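# Put four cartons flat on the low platform

## Task

Get all four cartons resting flat on the low platform, none on top of another and none sticking out past an edge, each with the same face up as it had at the start. A carton counts only if it stays put without the robot holding it. At the end, release every carton and move the arms away.

## Robot and tools

Robot: two arms, left_arm and right_arm, each ending in a vacuum suction tool instead of fingers. The cup point is the center of the cup's rim (36 mm across) when free, and the cup points along that point's +z axis. About 4 cm behind the rim the tool body and its camera widen to roughly 9 cm sideways, so leave room around it.

Scene frame: origin on the tabletop midway between the arms, +z up, +x out over the table, left_arm on the +y side. The arm names do not match image left or right. Reported positions are in metres, orientation as quaternion wxyz, velocities in m/s and rad/s. Printed cup positions can be a little off, more so at long reach.

Row layout (used by both motion tools): one flat list of 14 numbers covering both arms, even if only one moves: left dx, dy, dz, rx, ry, rz, left suction, then right dx, dy, dz, rx, ry, rz, right suction. Every value lies in [-1, 1]. The first six per arm are an offset, not a pose: they are expressed in that cup point's own axes, with 1.0 equal to 0.6 m of travel or 180 degrees of turn, and rx, ry, rz form a single rotation vector. Suction above 0.01 means on, 0.01 or below means off, and it stays as last set, so to keep a tool holding, repeat its current value (sending 0 releases).

execute_actions(actions): a list of actions; each action is a table of up to 15 rows, one row per 1/30 s step, and a short table repeats its final row to fill 15 steps (0.5 s). Within an action, every row is an offset from the cup pose at the start of that action, not from the row before. For the first action of a call, the start is the last pose a result gave in this scene. An empty list just returns the state and images.

move(target, speed, blocking): target is one 14-number row as above, offsets from the pose in the latest result that showed one; each cup point travels in a straight line toward its target and both finish together, taking 0.5 to 10 s (longer paths are cut off at 10 s). speed is the path top speed in m/s, 0.002 to 0.5, default 0.25; turning is capped at twice that in rad/s. Suction values are applied at the start. Paths ignore obstacles and the other arm; the cup can lag, drift, or overshoot speed, especially with the arm nearly straight. Faster contact and targets set deeper past the contact push harder. blocking=false returns after 0.5 s while motion continues; then use wait or stop before any new motion. The result adds a move: line with the ending (done, off_target, moving, held, fault), any limits (paced = the pose sent was clipped; held = a check blocked steps, after which the arm may jump faster), and each cup's remaining distance to target. If only one arm is named, the other finished.

wait(seconds): 0 to 10; arms hold their last command, a running move continues and the wait ends early when it does. stop(): brakes a running move; needs stopping distance, suction unchanged. zoom_image(camera, region): camera is cam_high, cam_low, cam_left_wrist or cam_right_wrist (all 504x504); region is [x0, y0, x1, y1] pixels from the top-left, at most 504 by 504. finished_scene(scene): ends the scene for good; do it only when the cartons are settled and the tools are released and clear.

Motion details: each step the commanded pose is limited to 70 mm and 16 degrees from the measured pose, so big offsets take several actions, and afterward the arm stops at its last clipped pose, not the full target. Position wins over orientation when both cannot be met. Hand target lines show where each cup is being driven. Elbows stop just before fully straight. To keep an arm still, give it the offset back to its desired pose in the first call of a reply, then zeros. The simulation keeps running while you reason, holding the last command.

Gripping: turn suction on and press the rim onto a smooth flat face so it seals all around; holes, seams or carton edges under the rim leak. suction_measured near 0 means no seal, 0.83+ is airtight; part_present goes to 1 at 0.50 and back to 0 below 0.45. Under vacuum the cup shortens, so a held carton sits up to about 12 mm nearer the tool. Suction can pull a resting carton up even with the tool still. To release, set the carton down on its support, then switch suction off, and lift at least 15 mm before it is truly free. A cup sealed onto the table pins the tool; switch suction off to free it.

Avoid: knocking or placing anything off the table (fails the job), drops, slips, slams, hard pushes, and arms hitting or pressing each other (can end the scene). Loose items may occasionally get nudged. Contact torque reaching a joint limit (waist and shoulder 47, upper arm roll, elbow, forearm roll 28.2, wrist pitch and roll 18.8 N m) triggers a TORQUE FAULT: the arm backs off, holds 10 s and drops the rest of the call. Holding loads heats motors: MOTOR HOT appears from 65 °C, and at 80 °C the arm brakes until cool (OVER-TEMPERATURE FAULT). A pose unreachable line means a clearance check altered or blocked that arm's command. Torque readings include offsets and noise and are nonzero in free air.

Each tool is called after "Request:" as name([rows], argument=value, ...), one row to a line, values as JSON.

## Session

Request:
execute_actions(actions=[])

Scene clock: 0.00 s.
left_arm: end_effector_position=(+0.4202, +0.4722, +0.2432) suction_measured=0.00 part_present=0 end_effector_quat_wxyz=(+0.000, -0.305, +0.952, +0.001) end_effector_velocity=(+0.000, +0.000, +0.001) end_effector_angular_velocity=(-0.000, -0.001, +0.001) | right_arm: end_effector_position=(+0.4260, -0.3284, +0.2462) suction_measured=0.00 part_present=0 end_effector_quat_wxyz=(+0.004, +0.271, +0.963, +0.001) end_effector_velocity=(+0.000, -0.000, -0.001) end_effector_angular_velocity=(+0.000, +0.002, -0.000)
Joint positions: left_arm=[-0.001 -0.251 -0.001  0.917  0.002  1.168  1.832] | right_arm=[ 0.003 -0.253  0.001  0.923  0.     1.167  2.878]
Joint velocities: left_arm=[ 0.     0.     0.     0.002 -0.     0.    -0.   ] | right_arm=[ 0.     0.002 -0.001  0.001 -0.     0.    -0.   ]
Joint torques (N m, as the arm reports them, + toward a larger angle): no reading
Hand target (left_arm): +0.420, +0.472, +0.243; +0.000, -0.305, +0.952, +0.001
Hand target (right_arm): +0.426, -0.328, +0.246; +0.004, +0.271, +0.963, +0.001

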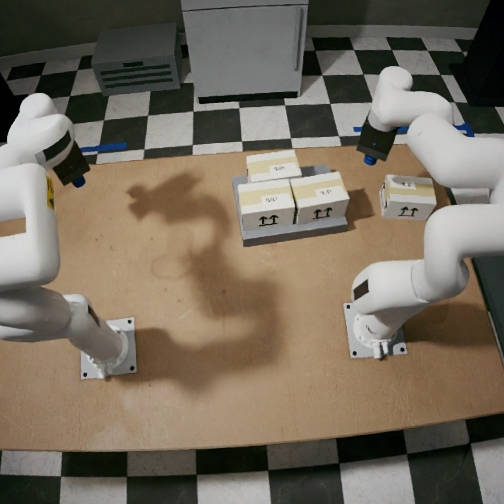

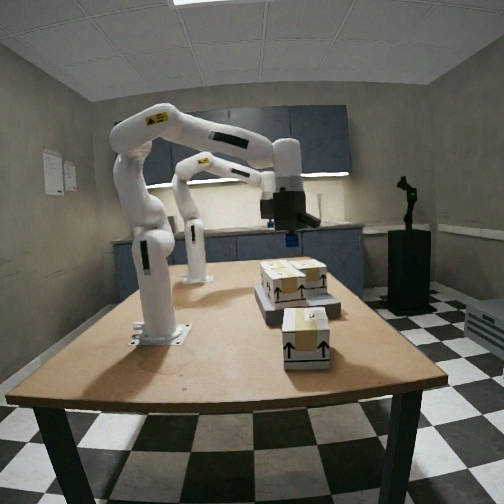

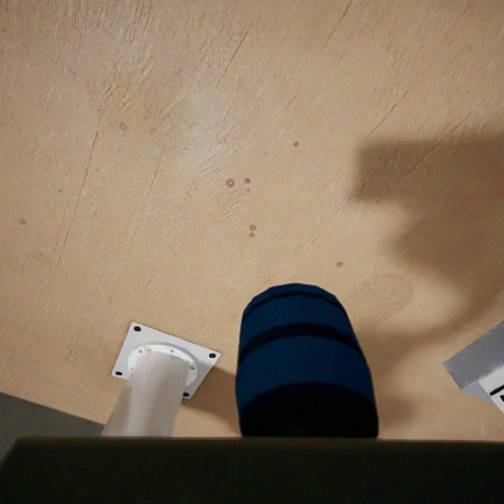

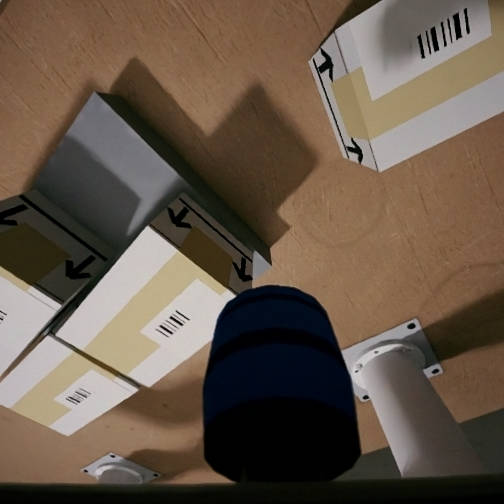

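Request:
move(target=[0,0,0,0,0,0,0,0.093,0.39,0.03,0,0,-0.175,0])

Scene clock: 7.77 s.
left_arm: end_effector_position=(+0.4202, +0.4722, +0.2432) suction_measured=0.00 part_present=0 end_effector_quat_wxyz=(+0.000, -0.305, +0.952, +0.001) end_effector_velocity=(-0.000, +0.001, -0.001) end_effector_angular_velocity=(-0.000, +0.001, +0.001) | right_arm: end_effector_position=(+0.5008, -0.0995, +0.2288) suction_measured=0.00 part_present=0 end_effector_quat_wxyz=(+0.004, -0.000, +1.000, +0.002) end_effector_velocity=(-0.001, +0.003, -0.002) end_effector_angular_velocity=(-0.002, +0.005, +0.006)
Joint positions: left_arm=[-0.001 -0.251 -0.001  0.917  0.002  1.168  1.832] | right_arm=[ 0.241  0.169  0.237  1.337 -0.043  1.164  2.816]
Joint velocities: left_arm=[ 0.     0.001  0.002 -0.001  0.    -0.     0.001] | right_arm=[ 0.004  0.007  0.002  0.006 -0.002  0.004  0.001]
Joint torques (N m, as the arm reports them, + toward a larger angle): left_arm=[  0.11 -14.23   0.21  13.87  -1.1   -2.17  -0.24] | right_arm=[ -1.28 -27.74   0.52  16.95   0.23  -0.88   0.25]
Hand target (left_arm): +0.420, +0.472, +0.243; +0.000, -0.305, +0.952, +0.001
Hand target (right_arm): +0.501, -0.099, +0.229; +0.004, -0.001, +1.000, +0.002
Off the commanded pose (left_arm): 0.000 m, 0 deg.
Off the commanded pose (right_arm): 0.000 m, 0 deg.
move: done

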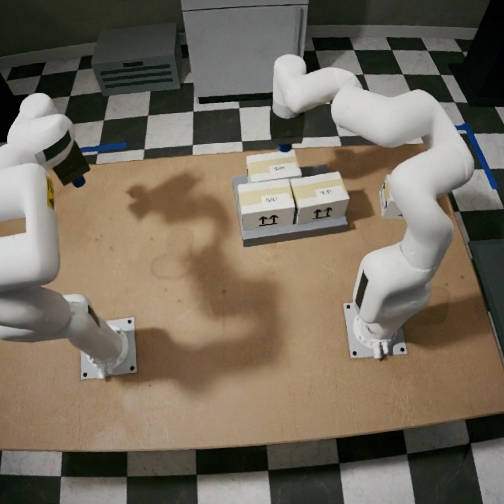

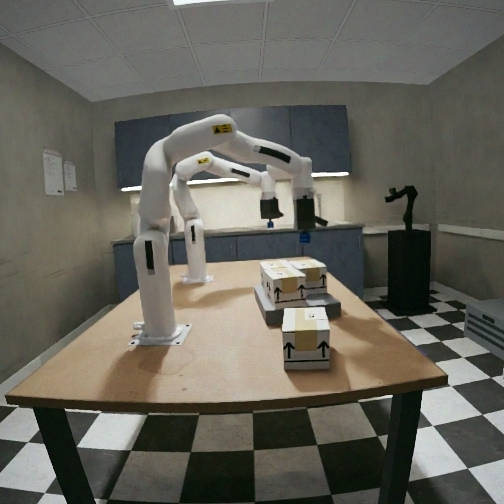

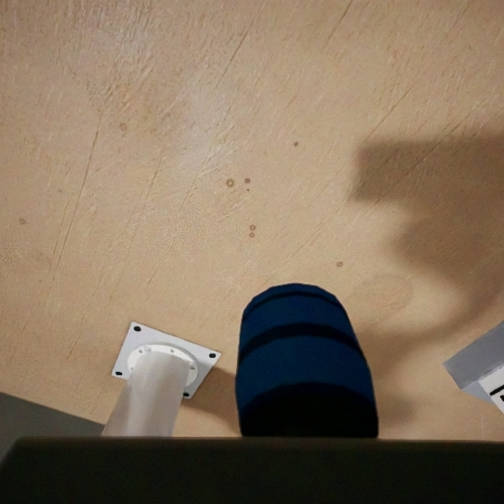

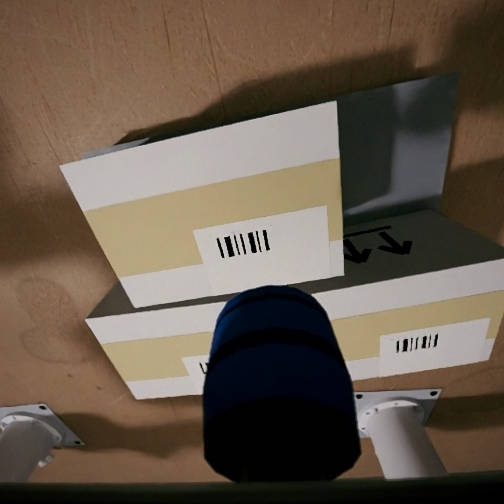

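Request:
move(target=[0,0,0,0,0,0,0,0,0.05,0.11,0,0,0,0], speed=0.1)

Request:
move(target=[0,0,0,0,0,0,0,0,0,0.033,0,0,0,1], speed=0.03)

Request:
move(target=[0,0,0,0,0,0,0,0,0,-0.015,0,0,0,1], speed=0.03)

Request:
move(target=[0,0,0,0,0,0,0,0.008,0.06,0,0,0,0,1], speed=0.05)

Request:
move(target=[0,0,0,0,0,0,0,0,0,0.018,0,0,0,1], speed=0.03)

Request:
execute_actions([
  [[0,0,0,0,0,0,0,0,0,0,0,0,0,0]],
])

Request:
move(target=[0,0,0,0,0,0,0,0,0,-0.2,0,0,0,0])

Scene clock: 19.67 s.
left_arm: end_effector_position=(+0.4202, +0.4722, +0.2432) suction_measured=0.00 part_present=0 end_effector_quat_wxyz=(+0.000, -0.305, +0.952, +0.001) end_effector_velocity=(-0.001, -0.000, -0.001) end_effector_angular_velocity=(-0.000, +0.002, -0.001) | right_arm: end_effector_position=(+0.5014, -0.0694, +0.1633) suction_measured=0.00 part_present=0 end_effector_quat_wxyz=(+0.005, +0.000, +1.000, +0.002) end_effector_velocity=(+0.000, +0.001, -0.002) end_effector_angular_velocity=(-0.001, -0.000, +0.001)
Joint positions: left_arm=[-0.001 -0.251 -0.001  0.917  0.002  1.168  1.832] | right_arm=[ 0.282  0.273  0.251  1.279 -0.08   1.005  2.892]
Joint velocities: left_arm=[-0.001  0.     0.    -0.002  0.     0.     0.   ] | right_arm=[ 0.002  0.004 -0.     0.001 -0.002 -0.003  0.002]
Joint torques (N m, as the arm reports them, + toward a larger angle): left_arm=[  0.45 -14.14   0.05  14.01  -0.87  -2.17  -0.33] | right_arm=[ -1.1  -29.91   1.    16.31   0.16  -0.82   0.36]
Hand target (left_arm): +0.420, +0.472, +0.243; +0.000, -0.305, +0.952, +0.001
Hand target (right_arm): +0.501, -0.069, +0.163; +0.004, -0.000, +1.000, +0.002
Off the commanded pose (left_arm): 0.000 m, 0 deg.
Off the commanded pose (right_arm): 0.000 m, 0 deg.
move: done

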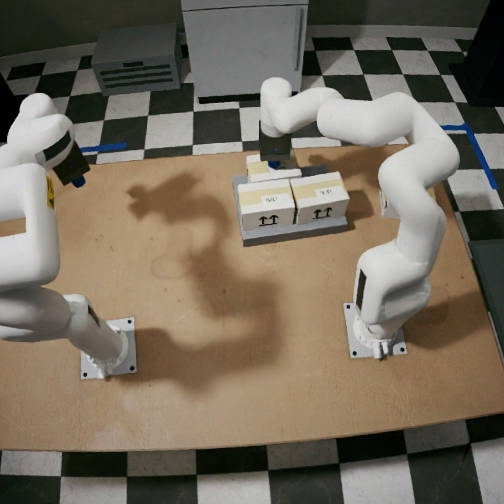

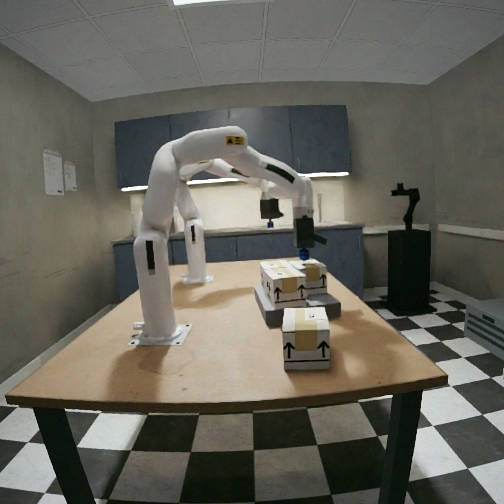

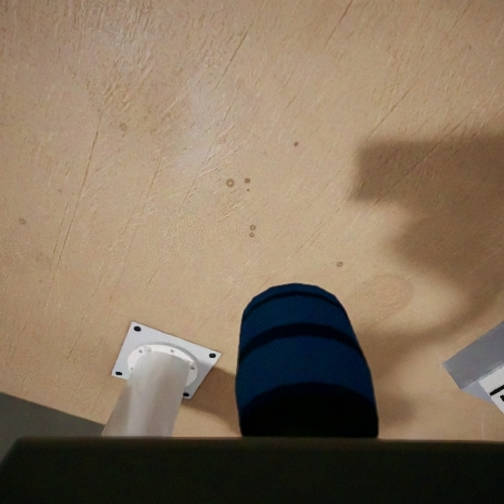

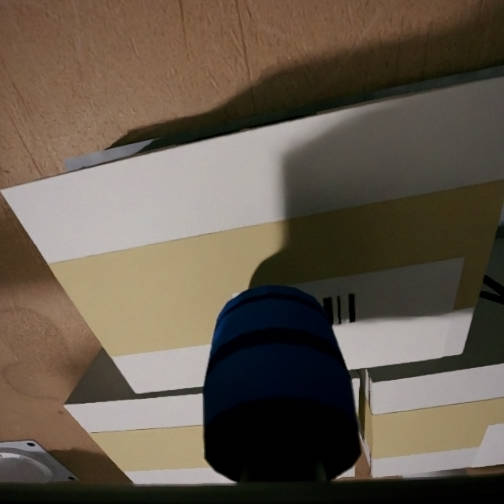

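Scene clock: 20.63 s.
left_arm: end_effector_position=(+0.4202, +0.4722, +0.2432) suction_measured=0.00 part_present=0 end_effector_quat_wxyz=(+0.000, -0.305, +0.952, +0.001) end_effector_velocity=(-0.000, -0.000, +0.000) end_effector_angular_velocity=(-0.000, +0.001, +0.000) | right_arm: end_effector_position=(+0.5013, -0.0694, +0.1433) suction_measured=0.93 part_present=1 end_effector_quat_wxyz=(+0.004, +0.000, +1.000, +0.002) end_effector_velocity=(+0.003, +0.002, +0.004) end_effector_angular_velocity=(+0.005, -0.013, +0.001)
Joint positions: left_arm=[-0.001 -0.251 -0.001  0.917  0.002  1.168  1.832] | right_arm=[ 0.284  0.298  0.249  1.252 -0.089  0.956  2.898]
Joint velocities: left_arm=[-0.001 -0.     0.001  0.    -0.     0.001 -0.   ] | right_arm=[ 0.002 -0.003 -0.     0.004 -0.001 -0.007  0.001]
Joint torques (N m, as the arm reports them, + toward a larger angle): left_arm=[  0.43 -14.69   0.16  13.94  -0.59  -1.93  -0.31] | right_arm=[ -1.14 -33.05   1.29  18.21   0.15  -1.23   0.19]
Hand target (left_arm): +0.420, +0.472, +0.243; +0.000, -0.305, +0.952, +0.001
Hand target (right_arm): +0.502, -0.069, +0.143; +0.005, +0.000, +1.000, +0.002
Off the commanded pose (left_arm): 0.000 m, 0 deg.
Off the commanded pose (right_arm): 0.000 m, 0 deg.
move: done

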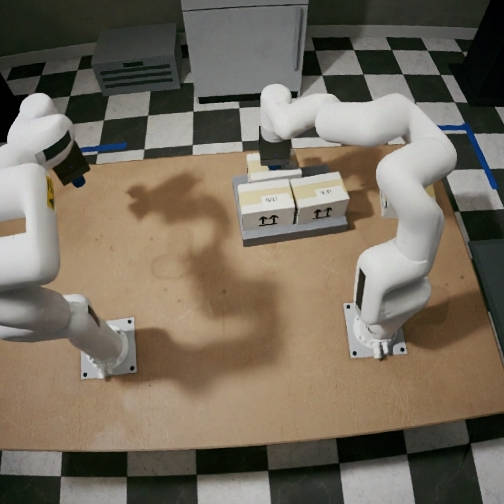

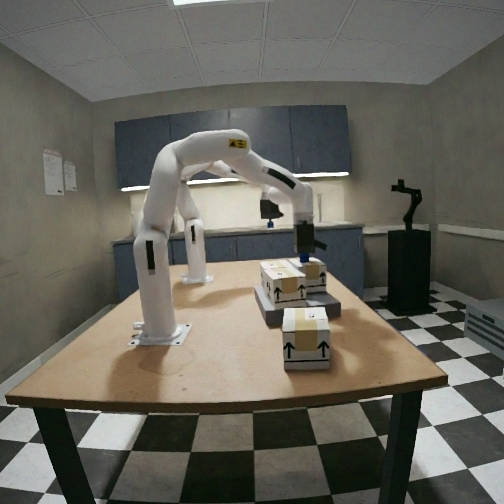

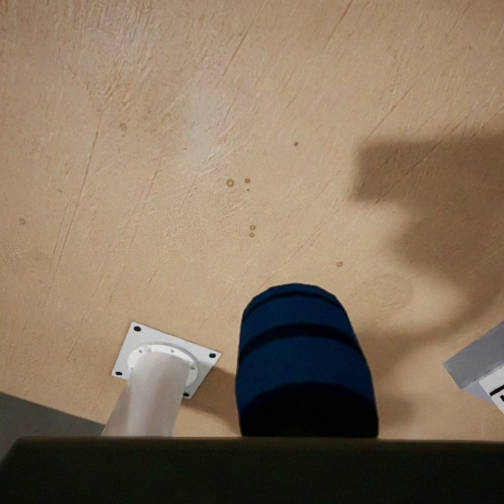

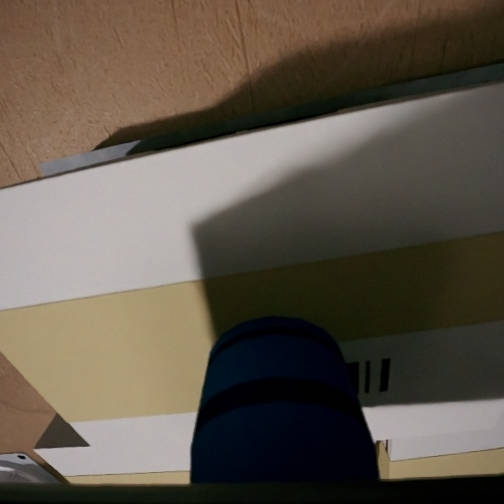

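Scene clock: 21.40 s.
left_arm: end_effector_position=(+0.4202, +0.4722, +0.2432) suction_measured=0.00 part_present=0 end_effector_quat_wxyz=(+0.000, -0.305, +0.952, +0.001) end_effector_velocity=(+0.000, +0.000, +0.000) end_effector_angular_velocity=(+0.000, -0.001, +0.000) | right_arm: end_effector_position=(+0.5013, -0.0695, +0.1522) suction_measured=1.00 part_present=1 end_effector_quat_wxyz=(+0.004, +0.000, +1.000, +0.002) end_effector_velocity=(-0.001, -0.001, -0.001) end_effector_angular_velocity=(-0.002, +0.004, -0.002)
Joint positions: left_arm=[-0.001 -0.251 -0.001  0.917  0.002  1.168  1.832] | right_arm=[ 0.283  0.286  0.25   1.264 -0.085  0.978  2.895]
Joint velocities: left_arm=[ 0.    -0.001 -0.    -0.     0.    -0.001 -0.   ] | right_arm=[ 0.     0.001 -0.001 -0.     0.001  0.003  0.001]
Joint torques (N m, as the arm reports them, + toward a larger angle): left_arm=[ -0.12 -14.62   0.15  13.88  -1.04  -2.13  -0.48] | right_arm=[ -1.05 -33.2    1.23  18.39   0.15  -1.04   0.32]
Hand target (left_arm): +0.420, +0.472, +0.243; +0.000, -0.305, +0.952, +0.001
Hand target (right_arm): +0.501, -0.069, +0.152; +0.004, +0.000, +1.000, +0.002
Off the commanded pose (left_arm): 0.000 m, 0 deg.
Off the commanded pose (right_arm): 0.000 m, 0 deg.
move: done

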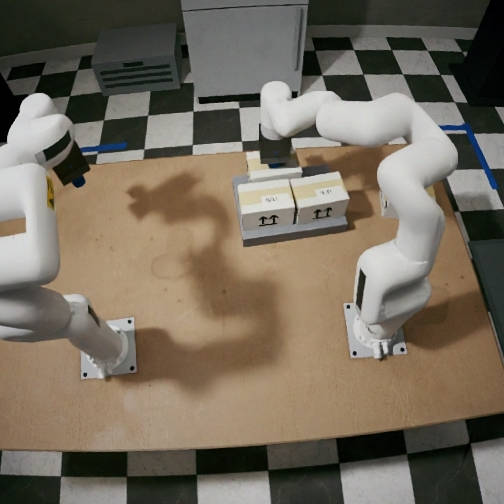

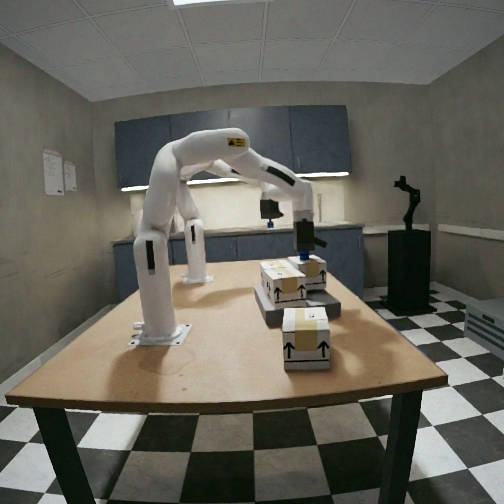

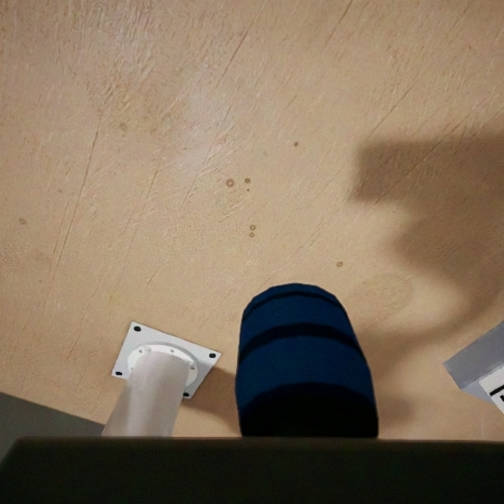

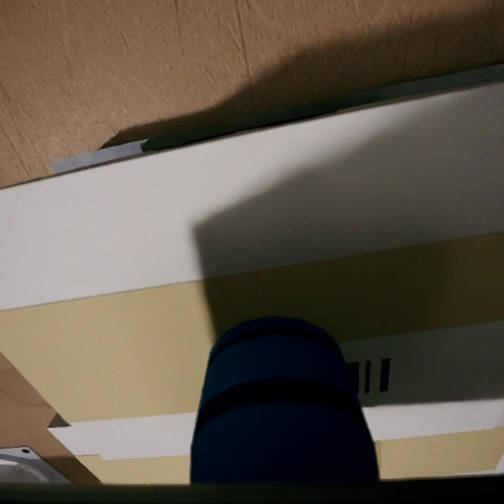

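Scene clock: 22.47 s.
left_arm: end_effector_position=(+0.4202, +0.4722, +0.2432) suction_measured=0.00 part_present=0 end_effector_quat_wxyz=(+0.000, -0.305, +0.952, +0.001) end_effector_velocity=(+0.000, +0.000, +0.001) end_effector_angular_velocity=(-0.000, -0.001, +0.000) | right_arm: end_effector_position=(+0.4966, -0.0338, +0.1522) suction_measured=1.00 part_present=1 end_effector_quat_wxyz=(+0.004, +0.000, +1.000, +0.002) end_effector_velocity=(+0.002, -0.000, +0.000) end_effector_angular_velocity=(-0.001, -0.001, -0.007)
Joint positions: left_arm=[-0.001 -0.251 -0.001  0.917  0.002  1.168  1.832] | right_arm=[ 0.334  0.331  0.267  1.324 -0.103  0.997  2.968]
Joint velocities: left_arm=[ 0.001 -0.001 -0.     0.001 -0.     0.001  0.   ] | right_arm=[ 0.001  0.004 -0.003  0.007 -0.002  0.002  0.006]
Joint torques (N m, as the arm reports them, + toward a larger angle): left_arm=[  0.08 -14.6    0.05  14.11  -0.9   -2.29  -0.3 ] | right_arm=[ -0.97 -34.69   1.64  18.46   0.17  -1.1    0.24]
Hand target (left_arm): +0.420, +0.472, +0.243; +0.000, -0.305, +0.952, +0.001
Hand target (right_arm): +0.496, -0.033, +0.152; +0.004, +0.000, +1.000, +0.002
Off the commanded pose (left_arm): 0.000 m, 0 deg.
Off the commanded pose (right_arm): 0.000 m, 0 deg.
move: done

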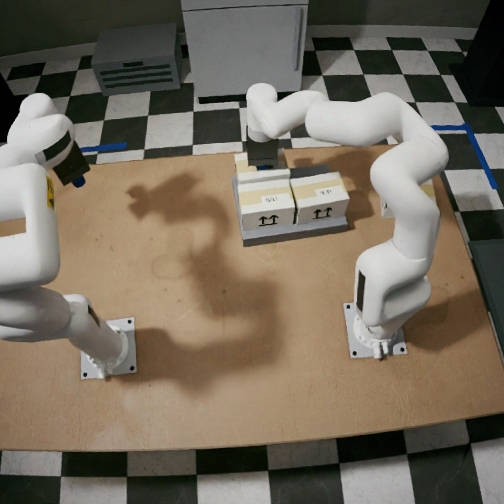

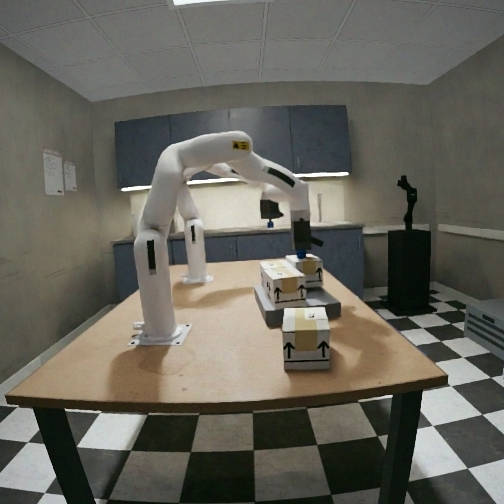

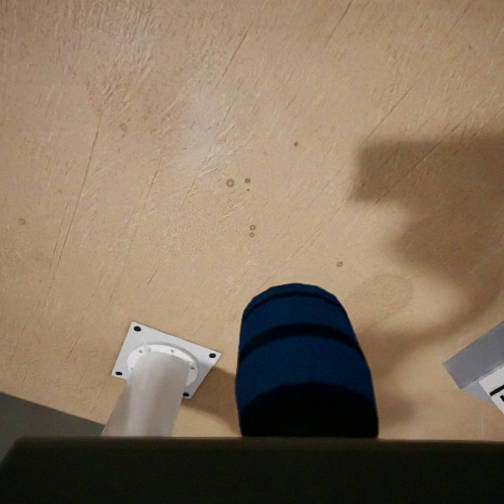

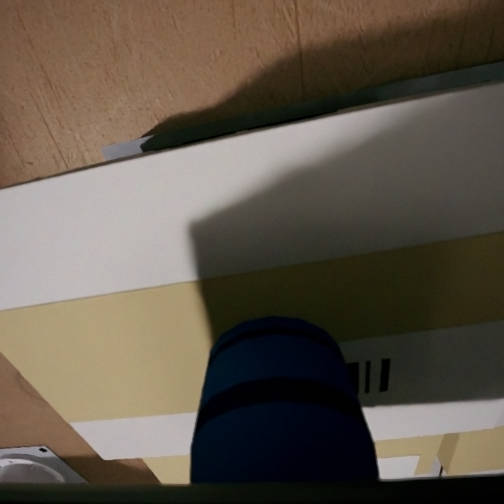

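Scene clock: 23.23 s.
left_arm: end_effector_position=(+0.4202, +0.4722, +0.2432) suction_measured=0.00 part_present=0 end_effector_quat_wxyz=(+0.000, -0.305, +0.952, +0.001) end_effector_velocity=(+0.000, +0.000, +0.001) end_effector_angular_velocity=(+0.000, -0.002, +0.001) | right_arm: end_effector_position=(+0.4967, -0.0337, +0.1416) suction_measured=1.00 part_present=1 end_effector_quat_wxyz=(+0.004, +0.000, +1.000, +0.002) end_effector_velocity=(+0.000, +0.002, +0.001) end_effector_angular_velocity=(+0.003, -0.005, +0.004)
Joint positions: left_arm=[-0.001 -0.251 -0.001  0.917  0.002  1.168  1.832] | right_arm=[ 0.335  0.344  0.265  1.311 -0.108  0.971  2.971]
Joint velocities: left_arm=[ 0.    -0.001  0.001  0.001  0.    -0.    -0.   ] | right_arm=[ 0.001  0.     0.002  0.    -0.001 -0.006 -0.   ]
Joint torques (N m, as the arm reports them, + toward a larger angle): left_arm=[  0.99 -14.22   0.18  13.98  -0.82  -2.15  -0.36] | right_arm=[ -0.93 -34.7    1.45  18.32   0.2   -1.13   0.25]
Hand target (left_arm): +0.420, +0.472, +0.243; +0.000, -0.305, +0.952, +0.001
Hand target (right_arm): +0.497, -0.034, +0.141; +0.004, +0.000, +1.000, +0.002
Off the commanded pose (left_arm): 0.000 m, 0 deg.
Off the commanded pose (right_arm): 0.000 m, 0 deg.
move: done

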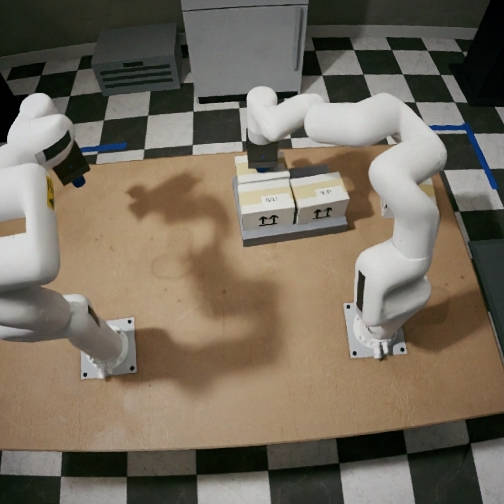

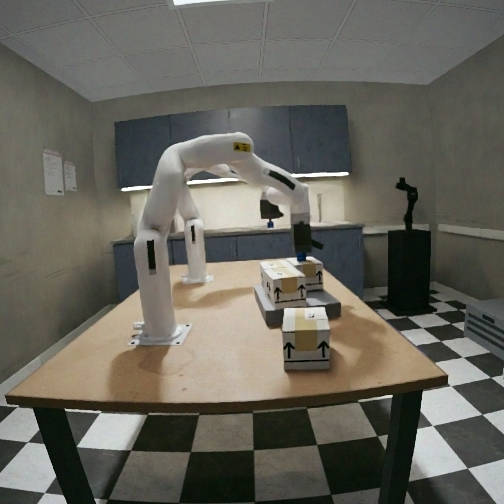

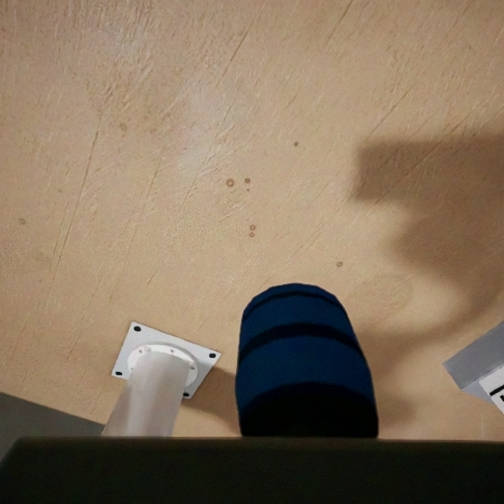

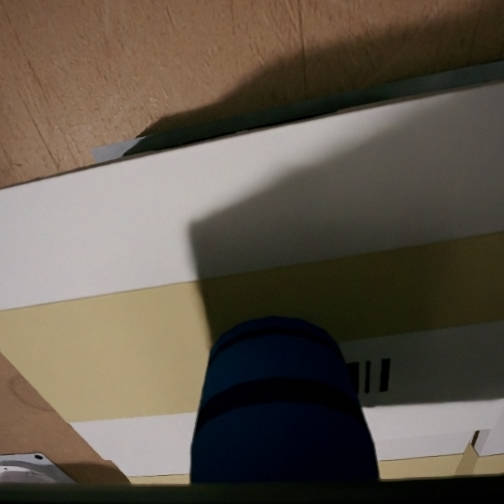

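Scene clock: 23.73 s.
left_arm: end_effector_position=(+0.4202, +0.4722, +0.2432) suction_measured=0.00 part_present=0 end_effector_quat_wxyz=(+0.000, -0.305, +0.952, +0.001) end_effector_velocity=(-0.000, -0.000, -0.001) end_effector_angular_velocity=(-0.000, +0.002, -0.001) | right_arm: end_effector_position=(+0.4973, -0.0333, +0.1426) suction_measured=0.00 part_present=0 end_effector_quat_wxyz=(+0.005, +0.000, +1.000, +0.003) end_effector_velocity=(-0.002, +0.001, -0.003) end_effector_angular_velocity=(-0.003, +0.007, +0.004)
Joint positions: left_arm=[-0.001 -0.251 -0.001  0.917  0.002  1.168  1.832] | right_arm=[ 0.335  0.344  0.266  1.312 -0.108  0.97   2.971]
Joint velocities: left_arm=[-0.     0.001 -0.    -0.002 -0.    -0.     0.   ] | right_arm=[ 0.     0.004  0.003 -0.003 -0.001  0.001 -0.001]
Joint torques (N m, as the arm reports them, + toward a larger angle): left_arm=[  0.69 -14.66   0.14  13.99  -0.97  -1.99  -0.39] | right_arm=[ -0.89 -26.78   1.22  12.88   0.29  -0.38   0.23]
Hand target (left_arm): +0.420, +0.472, +0.243; +0.000, -0.305, +0.952, +0.001
Hand target (right_arm): +0.497, -0.034, +0.142; +0.004, +0.000, +1.000, +0.002
Off the commanded pose (left_arm): 0.000 m, 0 deg.
Off the commanded pose (right_arm): 0.001 m, 0 deg.

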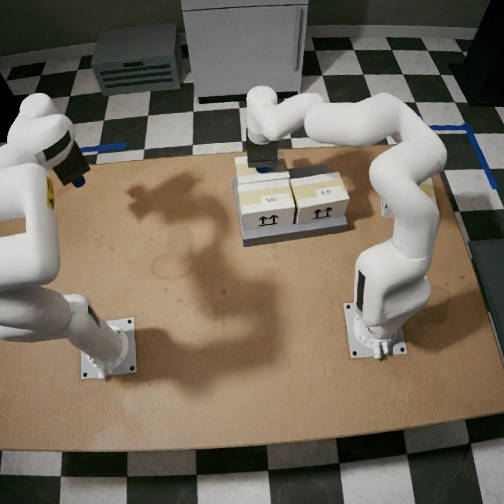

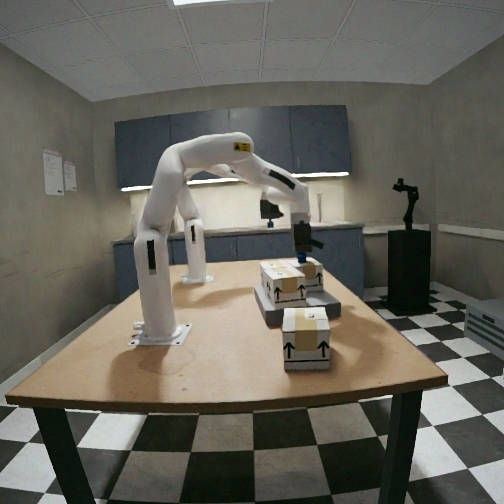

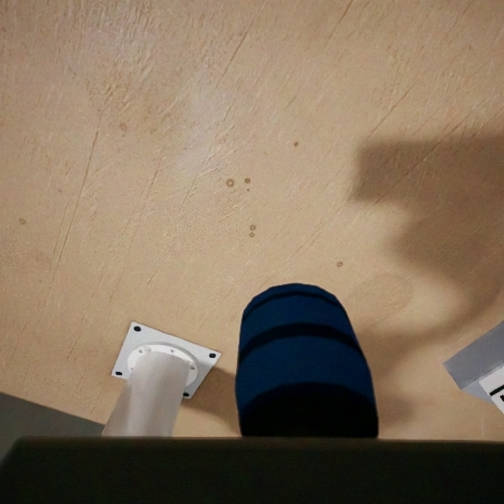

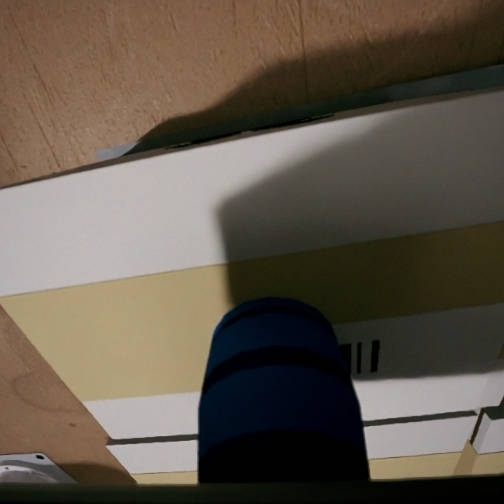

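Scene clock: 24.73 s.
left_arm: end_effector_position=(+0.4202, +0.4722, +0.2432) suction_measured=0.00 part_present=0 end_effector_quat_wxyz=(+0.000, -0.305, +0.952, +0.001) end_effector_velocity=(-0.000, -0.001, -0.000) end_effector_angular_velocity=(-0.000, +0.001, -0.003) | right_arm: end_effector_position=(+0.4961, -0.0339, +0.2616) suction_measured=0.00 part_present=0 end_effector_quat_wxyz=(+0.005, +0.000, +1.000, +0.003) end_effector_velocity=(+0.001, +0.001, +0.007) end_effector_angular_velocity=(+0.002, -0.005, +0.002)
Joint positions: left_arm=[-0.001 -0.251 -0.001  0.917  0.002  1.168  1.832] | right_arm=[ 0.332  0.25   0.278  1.533 -0.071  1.282  2.946]
Joint velocities: left_arm=[-0.002  0.     0.    -0.     0.     0.001  0.001] | right_arm=[ 0.002 -0.     0.001  0.018 -0.002  0.013 -0.   ]
Joint torques (N m, as the arm reports them, + toward a larger angle): left_arm=[  0.2  -14.61   0.09  14.02  -0.8   -2.09  -0.31] | right_arm=[ -1.04 -29.85   1.06  16.65   0.21  -1.03   0.27]
Hand target (left_arm): +0.420, +0.472, +0.243; +0.000, -0.305, +0.952, +0.001
Hand target (right_arm): +0.496, -0.034, +0.263; +0.005, +0.000, +1.000, +0.003
Off the commanded pose (left_arm): 0.000 m, 0 deg.
Off the commanded pose (right_arm): 0.001 m, 0 deg.
move: done

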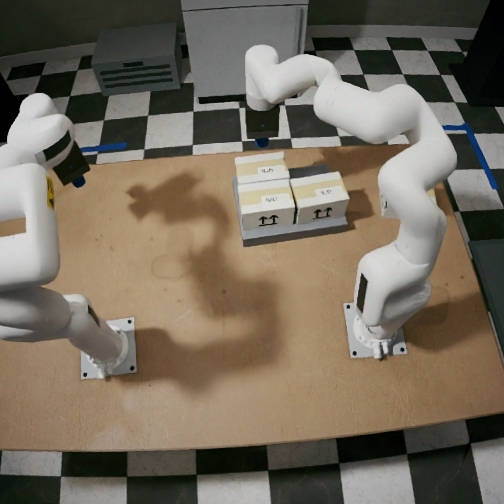

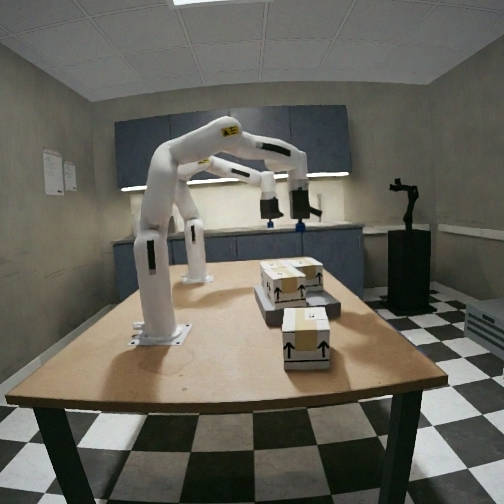

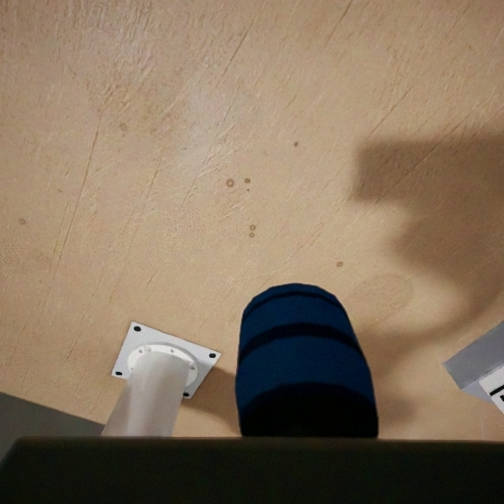

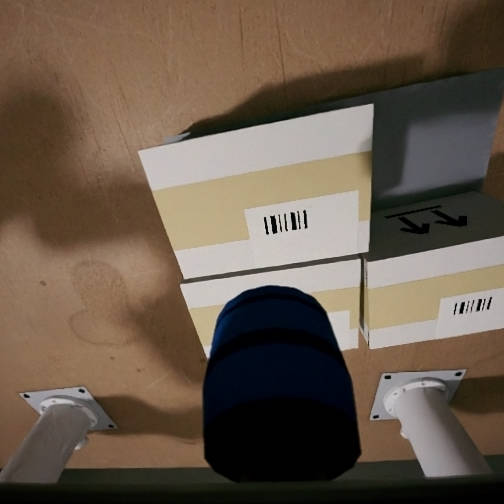

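Request:
move(target=[0,0,0,0,0,0,0,0.12,-0.74,0.066,0,0,0.085,0])

Scene clock: 29.67 s.
left_arm: end_effector_position=(+0.4202, +0.4722, +0.2432) suction_measured=0.00 part_present=0 end_effector_quat_wxyz=(+0.000, -0.305, +0.952, +0.001) end_effector_velocity=(-0.000, +0.001, -0.000) end_effector_angular_velocity=(-0.000, +0.001, +0.002) | right_arm: end_effector_position=(+0.4237, -0.4787, +0.2212) suction_measured=0.00 part_present=0 end_effector_quat_wxyz=(+0.005, +0.133, +0.991, -0.000) end_effector_velocity=(-0.001, -0.004, -0.001) end_effector_angular_velocity=(+0.002, +0.002, -0.008)
Joint positions: left_arm=[-0.001 -0.251 -0.001  0.917  0.002  1.168  1.832] | right_arm=[-0.138 -0.142 -0.205  0.962 -0.03   1.091  2.263]
Joint velocities: left_arm=[ 0.     0.     0.002 -0.001  0.    -0.    -0.   ] | right_arm=[-0.005  0.004 -0.006  0.002  0.001  0.    -0.003]
Joint torques (N m, as the arm reports them, + toward a larger angle): left_arm=[  0.43 -14.32   0.02  14.17  -0.7   -2.09  -0.23] | right_arm=[ -0.99 -18.7    0.56  16.63   0.23  -0.88   0.23]
Hand target (left_arm): +0.420, +0.472, +0.243; +0.000, -0.305, +0.952, +0.001
Hand target (right_arm): +0.424, -0.479, +0.221; +0.005, +0.133, +0.991, -0.000
Off the commanded pose (left_arm): 0.000 m, 0 deg.
Off the commanded pose (right_arm): 0.003 m, 0 deg.
move: done

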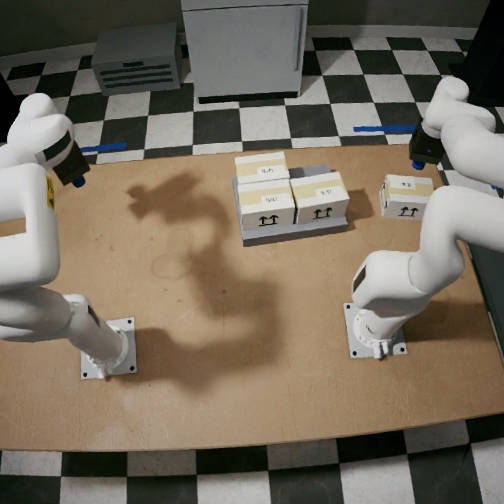

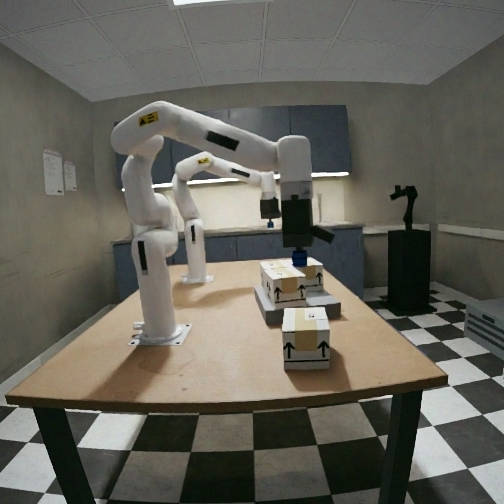

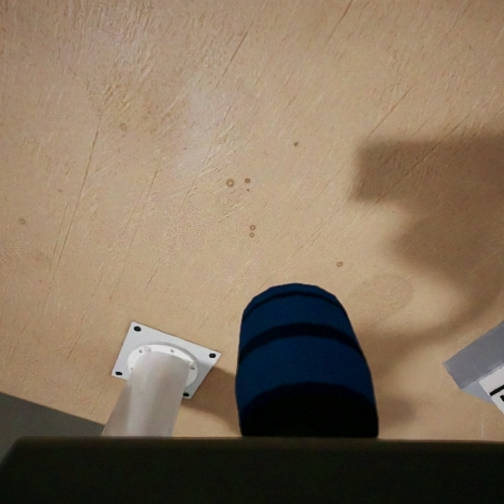

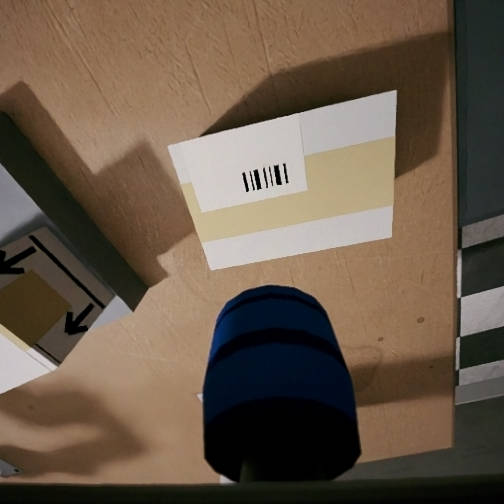

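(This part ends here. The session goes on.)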